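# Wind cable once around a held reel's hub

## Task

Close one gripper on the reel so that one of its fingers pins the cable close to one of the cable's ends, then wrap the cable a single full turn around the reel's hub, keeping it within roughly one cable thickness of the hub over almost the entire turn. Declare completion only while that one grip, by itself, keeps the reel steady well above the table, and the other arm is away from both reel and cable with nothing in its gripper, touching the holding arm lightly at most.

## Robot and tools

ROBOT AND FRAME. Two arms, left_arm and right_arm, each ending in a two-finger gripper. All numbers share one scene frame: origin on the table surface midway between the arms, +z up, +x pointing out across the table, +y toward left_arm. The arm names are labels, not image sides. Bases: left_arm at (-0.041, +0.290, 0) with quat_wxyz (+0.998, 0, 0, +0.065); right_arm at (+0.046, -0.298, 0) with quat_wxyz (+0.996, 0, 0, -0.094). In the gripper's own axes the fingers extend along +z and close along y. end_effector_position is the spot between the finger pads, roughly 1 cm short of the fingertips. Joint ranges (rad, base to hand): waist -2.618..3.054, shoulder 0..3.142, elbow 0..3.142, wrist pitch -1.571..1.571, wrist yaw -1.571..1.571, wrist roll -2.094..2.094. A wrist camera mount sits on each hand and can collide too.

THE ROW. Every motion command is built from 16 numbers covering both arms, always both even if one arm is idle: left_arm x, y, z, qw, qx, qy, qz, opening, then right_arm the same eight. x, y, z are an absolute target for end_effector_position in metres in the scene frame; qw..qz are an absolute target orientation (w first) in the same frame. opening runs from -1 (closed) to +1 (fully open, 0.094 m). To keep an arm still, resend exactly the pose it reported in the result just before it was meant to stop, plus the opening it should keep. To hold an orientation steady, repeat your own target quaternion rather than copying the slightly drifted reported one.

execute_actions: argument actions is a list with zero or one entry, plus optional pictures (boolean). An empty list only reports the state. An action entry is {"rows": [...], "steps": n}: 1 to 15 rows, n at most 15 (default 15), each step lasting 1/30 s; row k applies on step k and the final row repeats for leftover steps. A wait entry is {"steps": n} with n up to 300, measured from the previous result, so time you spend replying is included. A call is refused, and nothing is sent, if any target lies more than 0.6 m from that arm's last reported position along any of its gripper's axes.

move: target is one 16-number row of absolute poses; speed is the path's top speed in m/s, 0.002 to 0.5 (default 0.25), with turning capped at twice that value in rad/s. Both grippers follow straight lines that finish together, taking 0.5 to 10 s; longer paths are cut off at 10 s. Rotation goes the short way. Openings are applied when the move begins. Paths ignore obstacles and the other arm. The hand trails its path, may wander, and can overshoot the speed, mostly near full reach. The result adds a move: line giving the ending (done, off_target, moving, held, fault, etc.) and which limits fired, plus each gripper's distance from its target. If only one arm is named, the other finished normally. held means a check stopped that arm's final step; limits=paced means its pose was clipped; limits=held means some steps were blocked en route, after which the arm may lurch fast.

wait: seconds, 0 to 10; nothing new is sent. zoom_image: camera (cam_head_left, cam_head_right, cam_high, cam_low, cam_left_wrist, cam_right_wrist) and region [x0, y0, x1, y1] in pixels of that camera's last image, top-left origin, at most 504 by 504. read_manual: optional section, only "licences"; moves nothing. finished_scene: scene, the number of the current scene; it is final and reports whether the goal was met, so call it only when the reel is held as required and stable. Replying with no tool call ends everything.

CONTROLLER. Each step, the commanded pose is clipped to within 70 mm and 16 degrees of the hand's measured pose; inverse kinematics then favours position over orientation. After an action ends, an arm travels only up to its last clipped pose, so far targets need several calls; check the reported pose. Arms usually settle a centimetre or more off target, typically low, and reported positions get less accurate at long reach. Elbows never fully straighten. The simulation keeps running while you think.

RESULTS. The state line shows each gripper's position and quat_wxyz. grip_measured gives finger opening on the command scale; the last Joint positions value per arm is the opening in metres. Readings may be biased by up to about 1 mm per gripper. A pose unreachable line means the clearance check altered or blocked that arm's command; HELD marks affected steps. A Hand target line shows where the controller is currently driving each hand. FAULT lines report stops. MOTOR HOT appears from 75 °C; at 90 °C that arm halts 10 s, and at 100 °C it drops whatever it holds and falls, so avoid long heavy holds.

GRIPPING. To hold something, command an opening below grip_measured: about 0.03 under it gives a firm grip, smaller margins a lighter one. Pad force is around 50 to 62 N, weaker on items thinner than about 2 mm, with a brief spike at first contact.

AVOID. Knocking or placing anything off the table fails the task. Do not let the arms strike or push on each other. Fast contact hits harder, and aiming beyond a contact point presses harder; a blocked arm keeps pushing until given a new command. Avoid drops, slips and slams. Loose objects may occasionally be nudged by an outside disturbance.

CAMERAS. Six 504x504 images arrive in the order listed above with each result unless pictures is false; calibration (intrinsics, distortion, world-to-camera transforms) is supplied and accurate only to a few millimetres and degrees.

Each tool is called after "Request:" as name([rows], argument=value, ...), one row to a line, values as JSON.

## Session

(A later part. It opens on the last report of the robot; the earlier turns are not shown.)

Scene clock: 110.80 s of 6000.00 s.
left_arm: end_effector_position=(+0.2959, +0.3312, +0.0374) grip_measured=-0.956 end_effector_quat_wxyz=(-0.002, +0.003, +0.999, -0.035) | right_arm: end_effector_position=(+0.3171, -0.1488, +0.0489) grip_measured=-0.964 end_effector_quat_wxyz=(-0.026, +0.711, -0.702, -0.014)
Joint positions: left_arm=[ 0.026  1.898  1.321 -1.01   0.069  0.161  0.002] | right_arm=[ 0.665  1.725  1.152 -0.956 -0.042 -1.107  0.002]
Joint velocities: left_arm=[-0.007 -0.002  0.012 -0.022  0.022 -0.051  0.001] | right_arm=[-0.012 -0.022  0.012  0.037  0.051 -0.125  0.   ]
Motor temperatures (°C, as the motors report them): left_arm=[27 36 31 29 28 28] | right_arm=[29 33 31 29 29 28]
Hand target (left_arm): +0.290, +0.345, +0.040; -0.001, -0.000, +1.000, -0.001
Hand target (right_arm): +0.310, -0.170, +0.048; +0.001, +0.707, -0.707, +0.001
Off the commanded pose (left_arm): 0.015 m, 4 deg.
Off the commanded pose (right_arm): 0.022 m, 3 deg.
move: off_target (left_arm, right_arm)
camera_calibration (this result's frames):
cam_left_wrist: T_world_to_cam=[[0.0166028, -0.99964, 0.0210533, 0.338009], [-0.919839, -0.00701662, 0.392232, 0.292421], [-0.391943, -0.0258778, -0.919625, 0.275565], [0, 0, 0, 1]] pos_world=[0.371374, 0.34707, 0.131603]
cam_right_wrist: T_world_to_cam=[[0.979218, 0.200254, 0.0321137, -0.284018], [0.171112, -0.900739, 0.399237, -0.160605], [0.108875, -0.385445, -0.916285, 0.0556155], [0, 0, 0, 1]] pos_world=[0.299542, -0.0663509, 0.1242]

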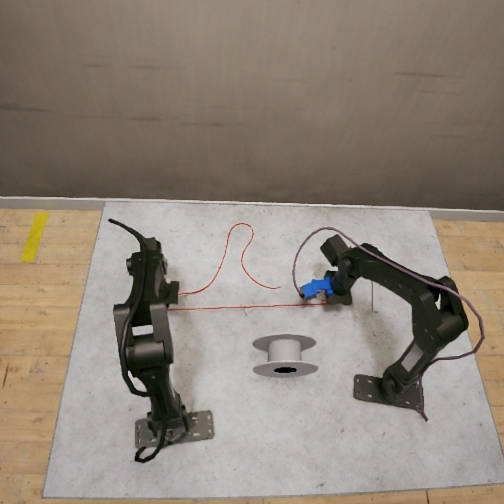

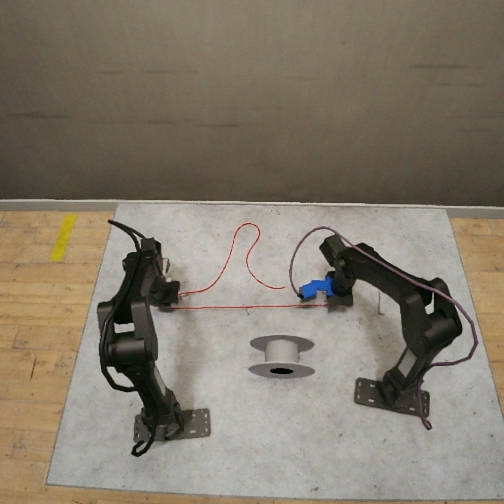

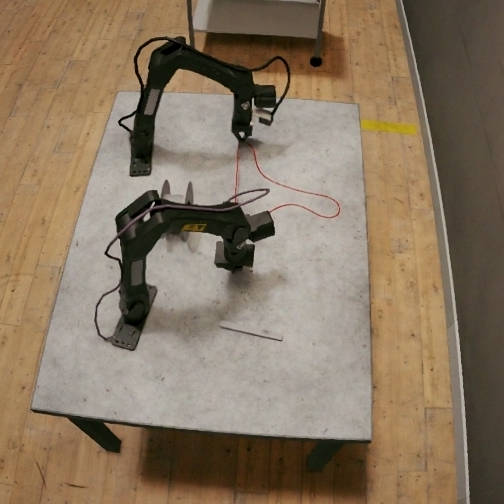

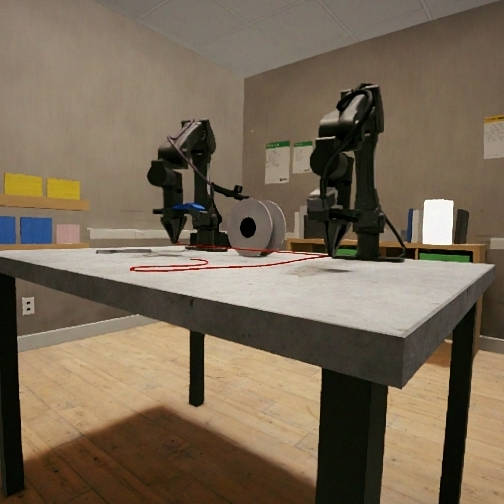

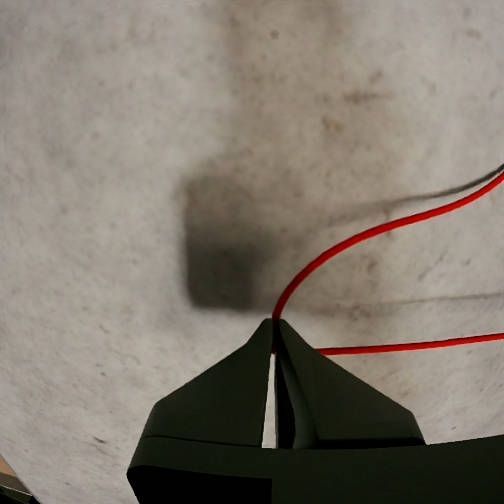

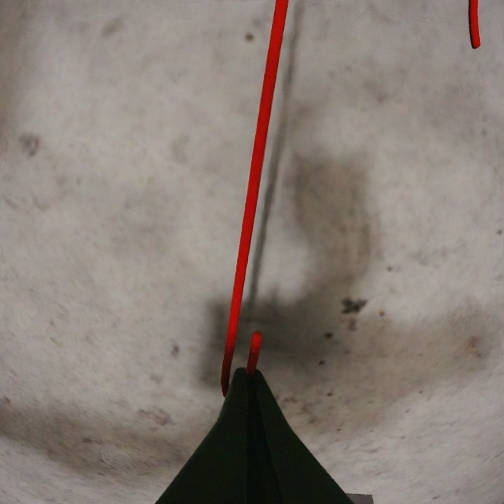

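Request:
move(target=[0.29,0.345,0.015,0,0,1,0,-0.98,0.31,-0.135,0.012,0,-0.38,0.92,0,-0.98], speed=0.15)

Request:
move(target=[0.29,0.345,0.015,0,0,1,0,-0.98,0.31,-0.135,0.012,0,-0.38,0.92,0,-0.3])

Request:
move(target=[0.29,0.345,0.015,0,0,1,0,-0.98,0.25,-0.12,0.19,0,-0.707,0.707,0,-0.3])

Request:
move(target=[0.29,0.345,0.015,0,0,1,0,-0.98,0.10,0,0.19,0,-0.707,0.707,0,-0.3])

Scene clock: 118.87 s of 6000.00 s.
left_arm: end_effector_position=(+0.2942, +0.3422, +0.0207) grip_measured=-0.956 end_effector_quat_wxyz=(+0.005, +0.003, +1.000, -0.002) | right_arm: end_effector_position=(+0.3145, -0.1339, +0.0203) grip_measured=-0.965 end_effector_quat_wxyz=(+0.008, -0.382, +0.924, +0.007)
Joint positions: left_arm=[ 0.025  1.898  1.252 -0.915  0.006  0.161  0.002] | right_arm=[ 0.729  1.806  1.13  -0.877 -0.011 -0.243  0.002]
Joint velocities: left_arm=[-0.012 -0.017 -0.027 -0.022 -0.051  0.007  0.   ] | right_arm=[-0.002 -0.002  0.002 -0.007 -0.007  0.11  -0.   ]
Motor temperatures (°C, as the motors report them): left_arm=[27 36 31 29 28 28] | right_arm=[29 33 30 29 29 28]
Hand target (left_arm): +0.290, +0.345, +0.015; +0.000, +0.000, +1.000, -0.000
Hand target (right_arm): +0.310, -0.134, +0.012; -0.000, -0.382, +0.924, +0.001
Off the commanded pose (left_arm): 0.008 m, 1 deg.
Off the commanded pose (right_arm): 0.009 m, 1 deg.
move: done
camera_calibration (this result's frames):
cam_left_wrist: T_world_to_cam=[[0.0162408, -0.998847, -0.045185, 0.350608], [-0.925791, -0.0320925, 0.376671, 0.308137], [-0.377686, 0.0357144, -0.925245, 0.234695], [0, 0, 0, 1]] pos_world=[0.368218, 0.351711, 0.116926]
cam_right_wrist: T_world_to_cam=[[0.826606, -0.562781, 0.00092824, -0.337041], [-0.508903, -0.746764, 0.428207, 0.0985614], [-0.240294, -0.354431, -0.90368, 0.149105], [0, 0, 0, 1]] pos_world=[0.364587, -0.0632307, 0.0928517]

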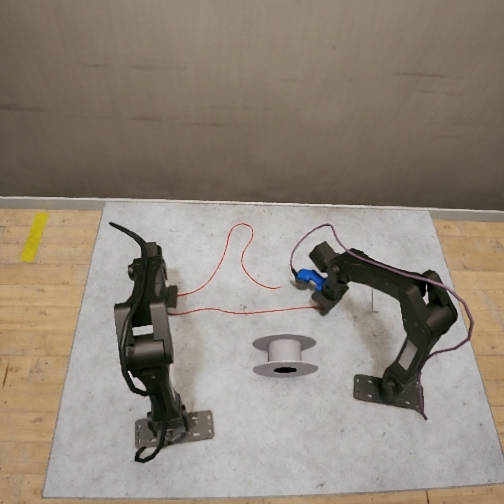

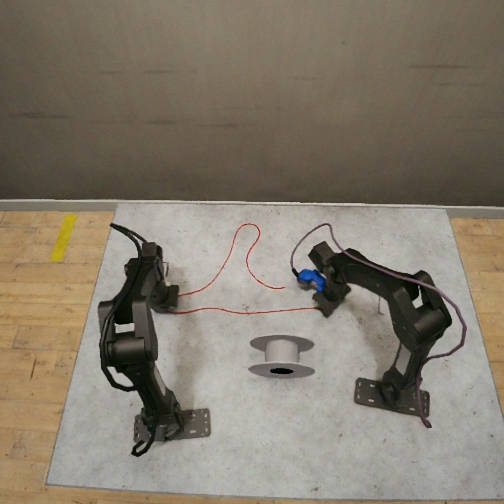

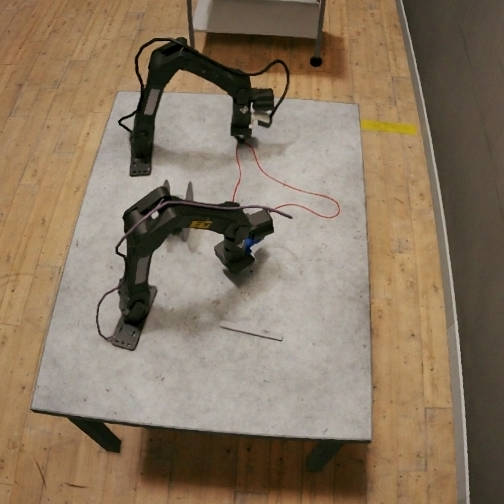

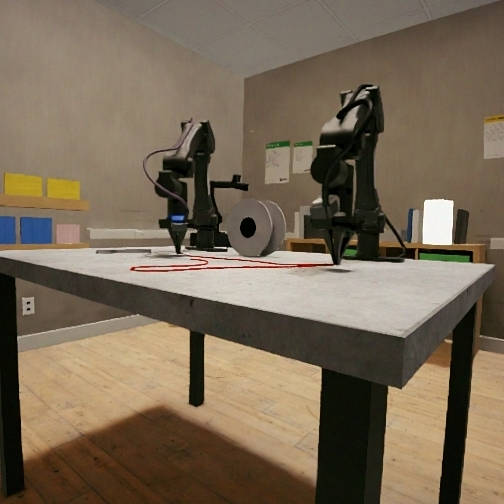

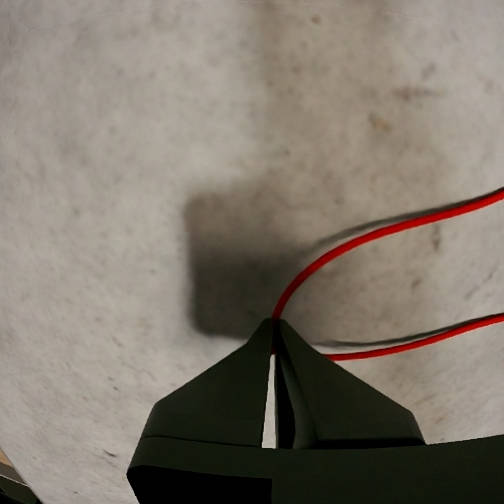

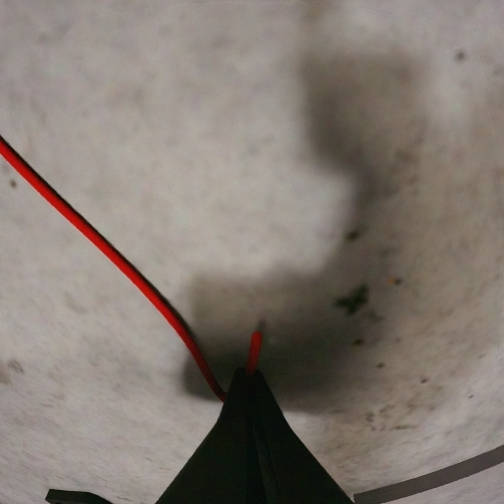

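Scene clock: 119.57 s of 6000.00 s.
left_arm: end_effector_position=(+0.2942, +0.3423, +0.0207) grip_measured=-0.956 end_effector_quat_wxyz=(+0.005, +0.003, +1.000, -0.002) | right_arm: end_effector_position=(+0.3147, -0.1342, +0.0203) grip_measured=-0.303 end_effector_quat_wxyz=(+0.008, -0.380, +0.925, +0.006)
Joint positions: left_arm=[ 0.025  1.898  1.252 -0.915  0.006  0.161  0.002] | right_arm=[ 0.729  1.806  1.13  -0.876 -0.009 -0.24   0.033]
Joint velocities: left_arm=[ 0.007  0.002 -0.002 -0.066  0.022 -0.051 -0.   ] | right_arm=[-0.012  0.012 -0.022  0.007 -0.007 -0.066 -0.   ]
Motor temperatures (°C, as the motors report them): left_arm=[27 36 31 29 28 28] | right_arm=[29 33 30 29 29 28]
Hand target (left_arm): +0.290, +0.345, +0.015; -0.000, -0.000, +1.000, -0.000
Hand target (right_arm): +0.310, -0.135, +0.012; -0.000, -0.382, +0.924, +0.000
Off the commanded pose (left_arm): 0.008 m, 1 deg.
Off the commanded pose (right_arm): 0.010 m, 1 deg.
move: done
camera_calibration (this result's frames):
cam_left_wrist: T_world_to_cam=[[0.016242, -0.998829, -0.0455624, 0.350677], [-0.925769, -0.032238, 0.376713, 0.308172], [-0.377741, 0.0360616, -0.925209, 0.234585], [0, 0, 0, 1]] pos_world=[0.368213, 0.351742, 0.116925]
cam_right_wrist: T_world_to_cam=[[0.824863, -0.565325, 0.00275829, -0.33722], [-0.51174, -0.744586, 0.428619, 0.099688], [-0.240255, -0.354963, -0.903481, 0.148992], [0, 0, 0, 1]] pos_world=[0.364971, -0.0635259, 0.0928131]

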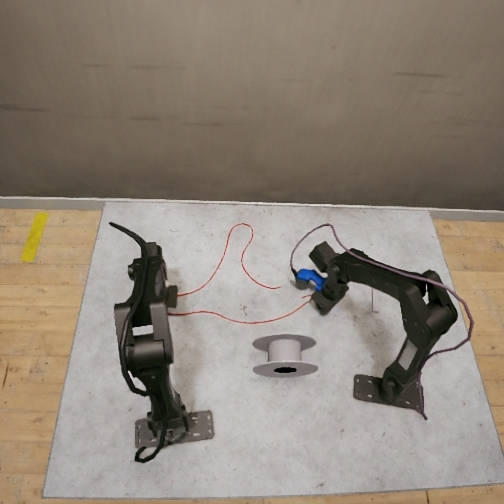

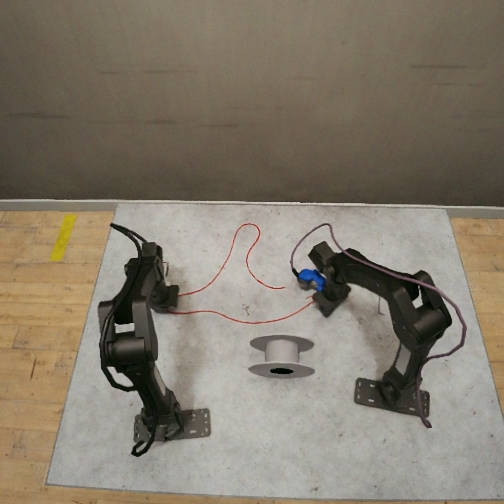

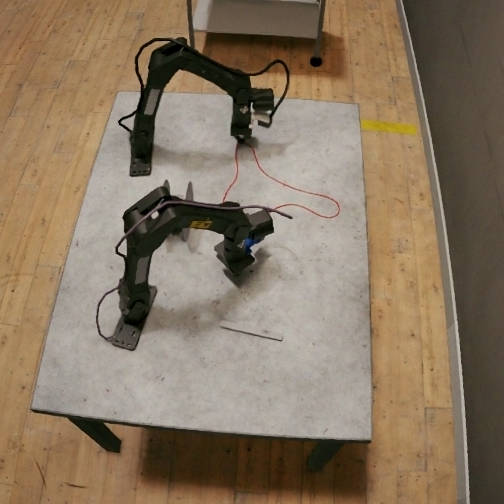

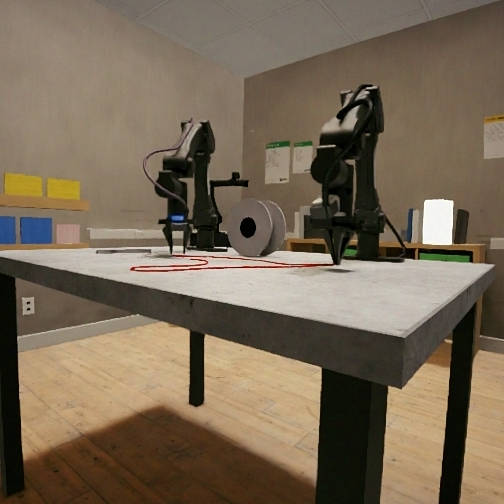

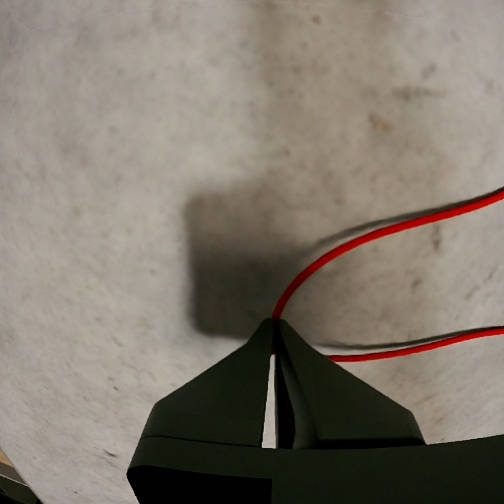

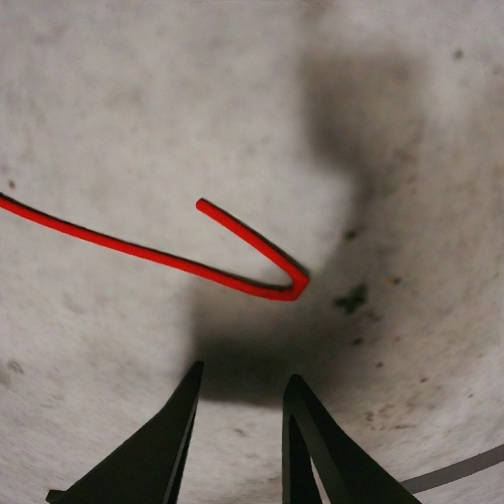

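Scene clock: 121.77 s of 6000.00 s.
left_arm: end_effector_position=(+0.2942, +0.3423, +0.0207) grip_measured=-0.956 end_effector_quat_wxyz=(+0.005, +0.003, +1.000, -0.002) | right_arm: end_effector_position=(+0.2492, -0.1221, +0.1805) grip_measured=-0.303 end_effector_quat_wxyz=(+0.009, +0.701, -0.714, -0.005)
Joint positions: left_arm=[ 0.025  1.898  1.252 -0.915  0.006  0.161  0.002] | right_arm=[ 0.894  1.591  1.535 -1.534 -0.009 -0.847  0.033]
Joint velocities: left_arm=[-0.012 -0.002  0.032  0.066 -0.007 -0.051  0.   ] | right_arm=[-0.012 -0.007  0.007  0.051  0.037 -0.051  0.001]
Motor temperatures (°C, as the motors report them): left_arm=[27 36 31 29 28 28] | right_arm=[29 33 31 29 29 28]
Hand target (left_arm): +0.290, +0.345, +0.015; -0.000, -0.000, +1.000, -0.000
Hand target (right_arm): +0.248, -0.121, +0.189; -0.001, +0.707, -0.707, -0.002
Off the commanded pose (left_arm): 0.008 m, 1 deg.
Off the commanded pose (right_arm): 0.010 m, 2 deg.
move: done
camera_calibration (this result's frames):
cam_left_wrist: T_world_to_cam=[[0.016242, -0.998829, -0.0455624, 0.350677], [-0.925769, -0.032238, 0.376713, 0.308172], [-0.377741, 0.0360616, -0.925209, 0.234585], [0, 0, 0, 1]] pos_world=[0.368213, 0.351742, 0.116925]
cam_right_wrist: T_world_to_cam=[[0.98525, 0.170308, -0.0166589, -0.223396], [0.159623, -0.879599, 0.448136, -0.180841], [0.0616679, -0.444185, -0.89381, 0.194359], [0, 0, 0, 1]] pos_world=[0.236982, -0.0346906, 0.251039]

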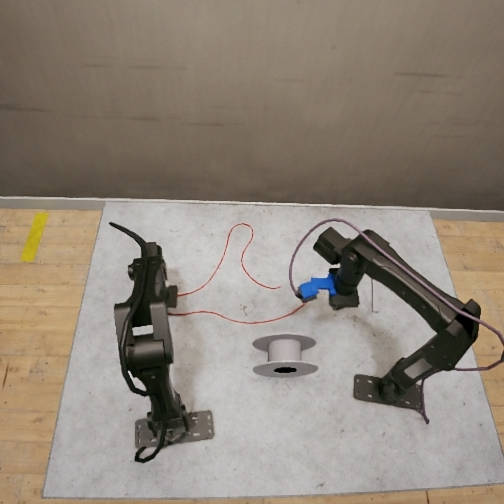

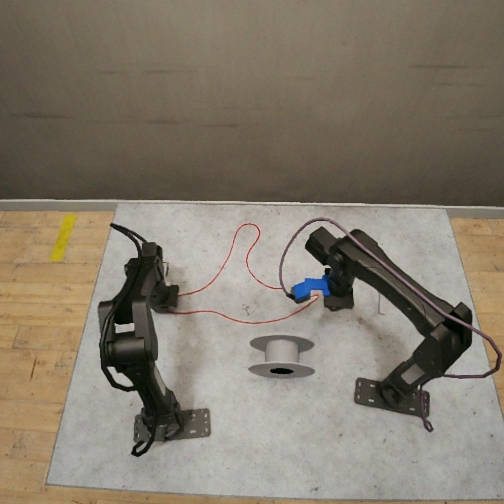

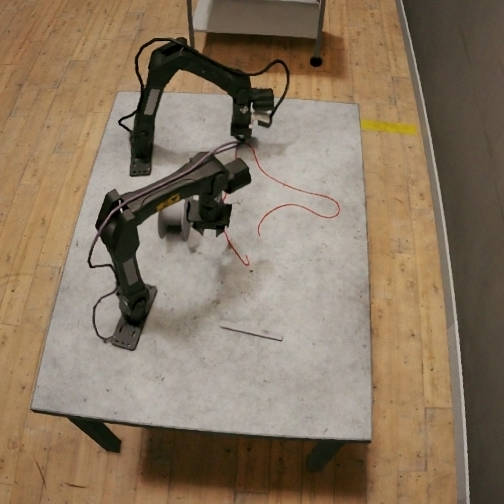

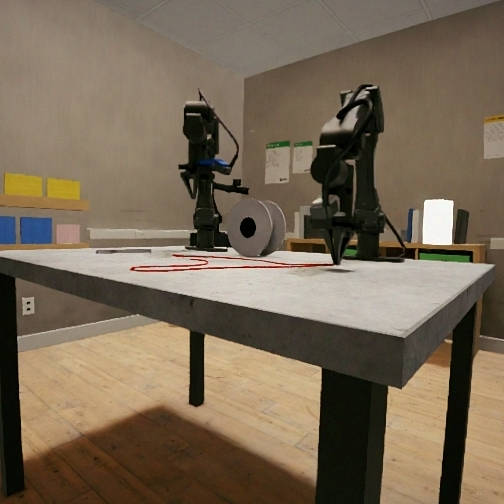

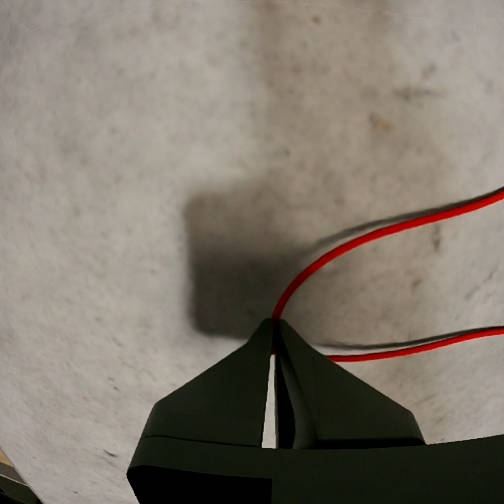

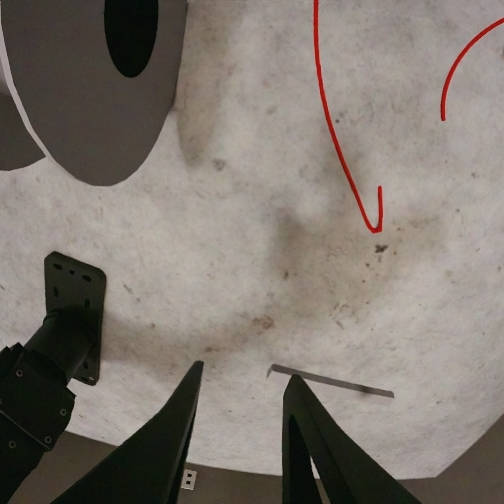

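Scene clock: 123.20 s of 6000.00 s.
left_arm: end_effector_position=(+0.2942, +0.3423, +0.0207) grip_measured=-0.956 end_effector_quat_wxyz=(+0.005, +0.003, +1.000, -0.002) | right_arm: end_effector_position=(+0.0986, -0.0016, +0.1878) grip_measured=-0.303 end_effector_quat_wxyz=(+0.001, +0.711, -0.703, -0.008)
Joint positions: left_arm=[ 0.025  1.898  1.252 -0.915  0.005  0.161  0.002] | right_arm=[ 1.574  1.697  1.68  -1.546 -0.013 -0.196  0.033]
Joint velocities: left_arm=[ 0.007 -0.002 -0.002  0.051 -0.007 -0.022  0.   ] | right_arm=[-0.017 -0.017 -0.007  0.037 -0.081  0.007  0.   ]
Motor temperatures (°C, as the motors report them): left_arm=[27 36 31 29 28 28] | right_arm=[29 32 31 29 29 28]
Hand target (left_arm): +0.290, +0.345, +0.015; -0.000, -0.000, +1.000, +0.000
Hand target (right_arm): +0.099, +0.001, +0.191; +0.001, +0.707, -0.707, -0.009
Off the commanded pose (left_arm): 0.008 m, 1 deg.
Off the commanded pose (right_arm): 0.003 m, 1 deg.
move: done
camera_calibration (this result's frames):
cam_left_wrist: T_world_to_cam=[[0.0162432, -0.998812, -0.0459397, 0.350746], [-0.925747, -0.0323836, 0.376755, 0.308207], [-0.377796, 0.0364088, -0.925173, 0.234475], [0, 0, 0, 1]] pos_world=[0.368208, 0.351773, 0.116924]
cam_right_wrist: T_world_to_cam=[[0.980063, 0.1986, -0.00589355, -0.0968798], [0.181264, -0.881575, 0.435854, -0.0539466], [0.0813652, -0.428233, -0.899998, 0.262963], [0, 0, 0, 1]] pos_world=[0.0833308, 0.0842917, 0.259608]

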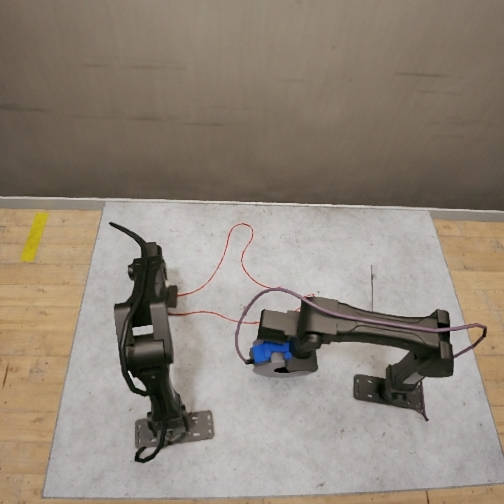

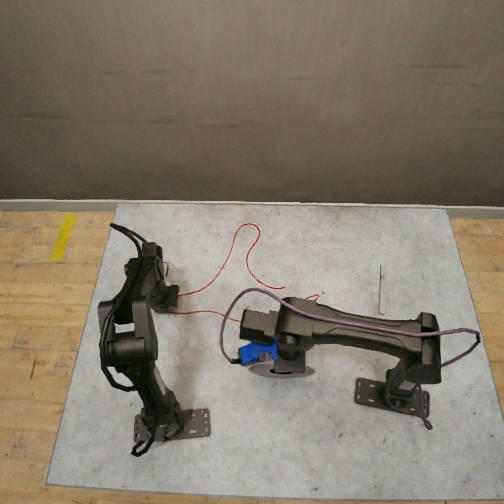

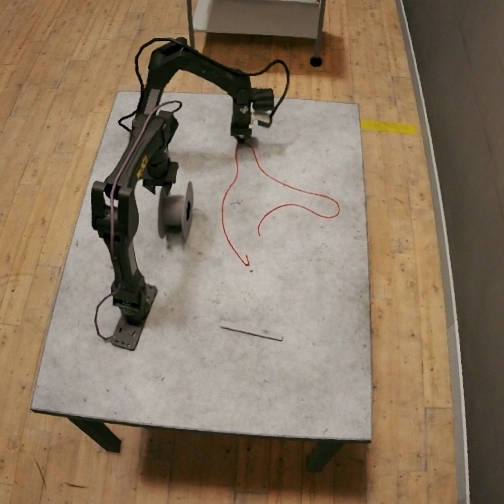

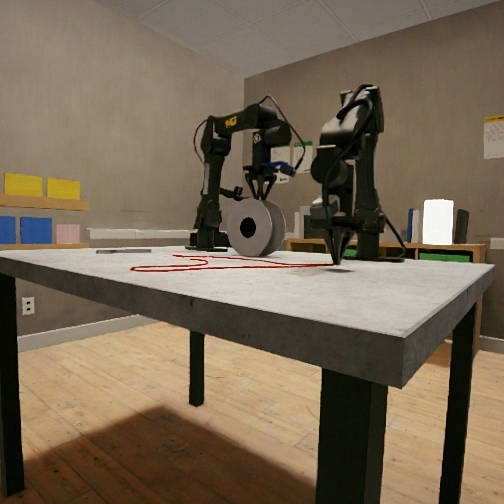

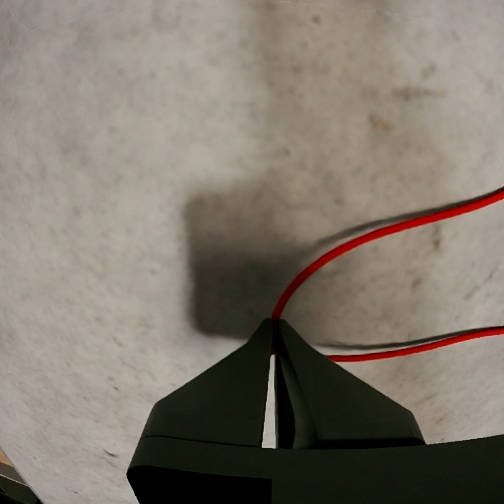

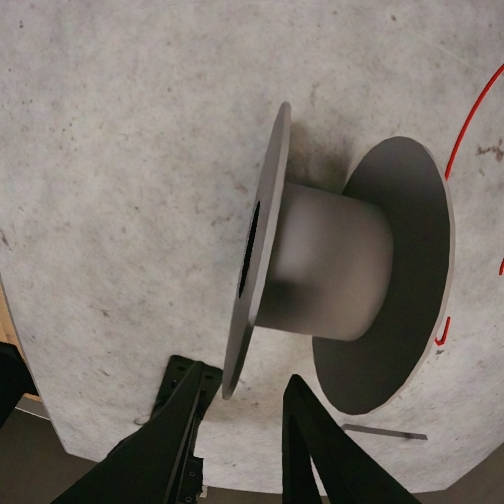

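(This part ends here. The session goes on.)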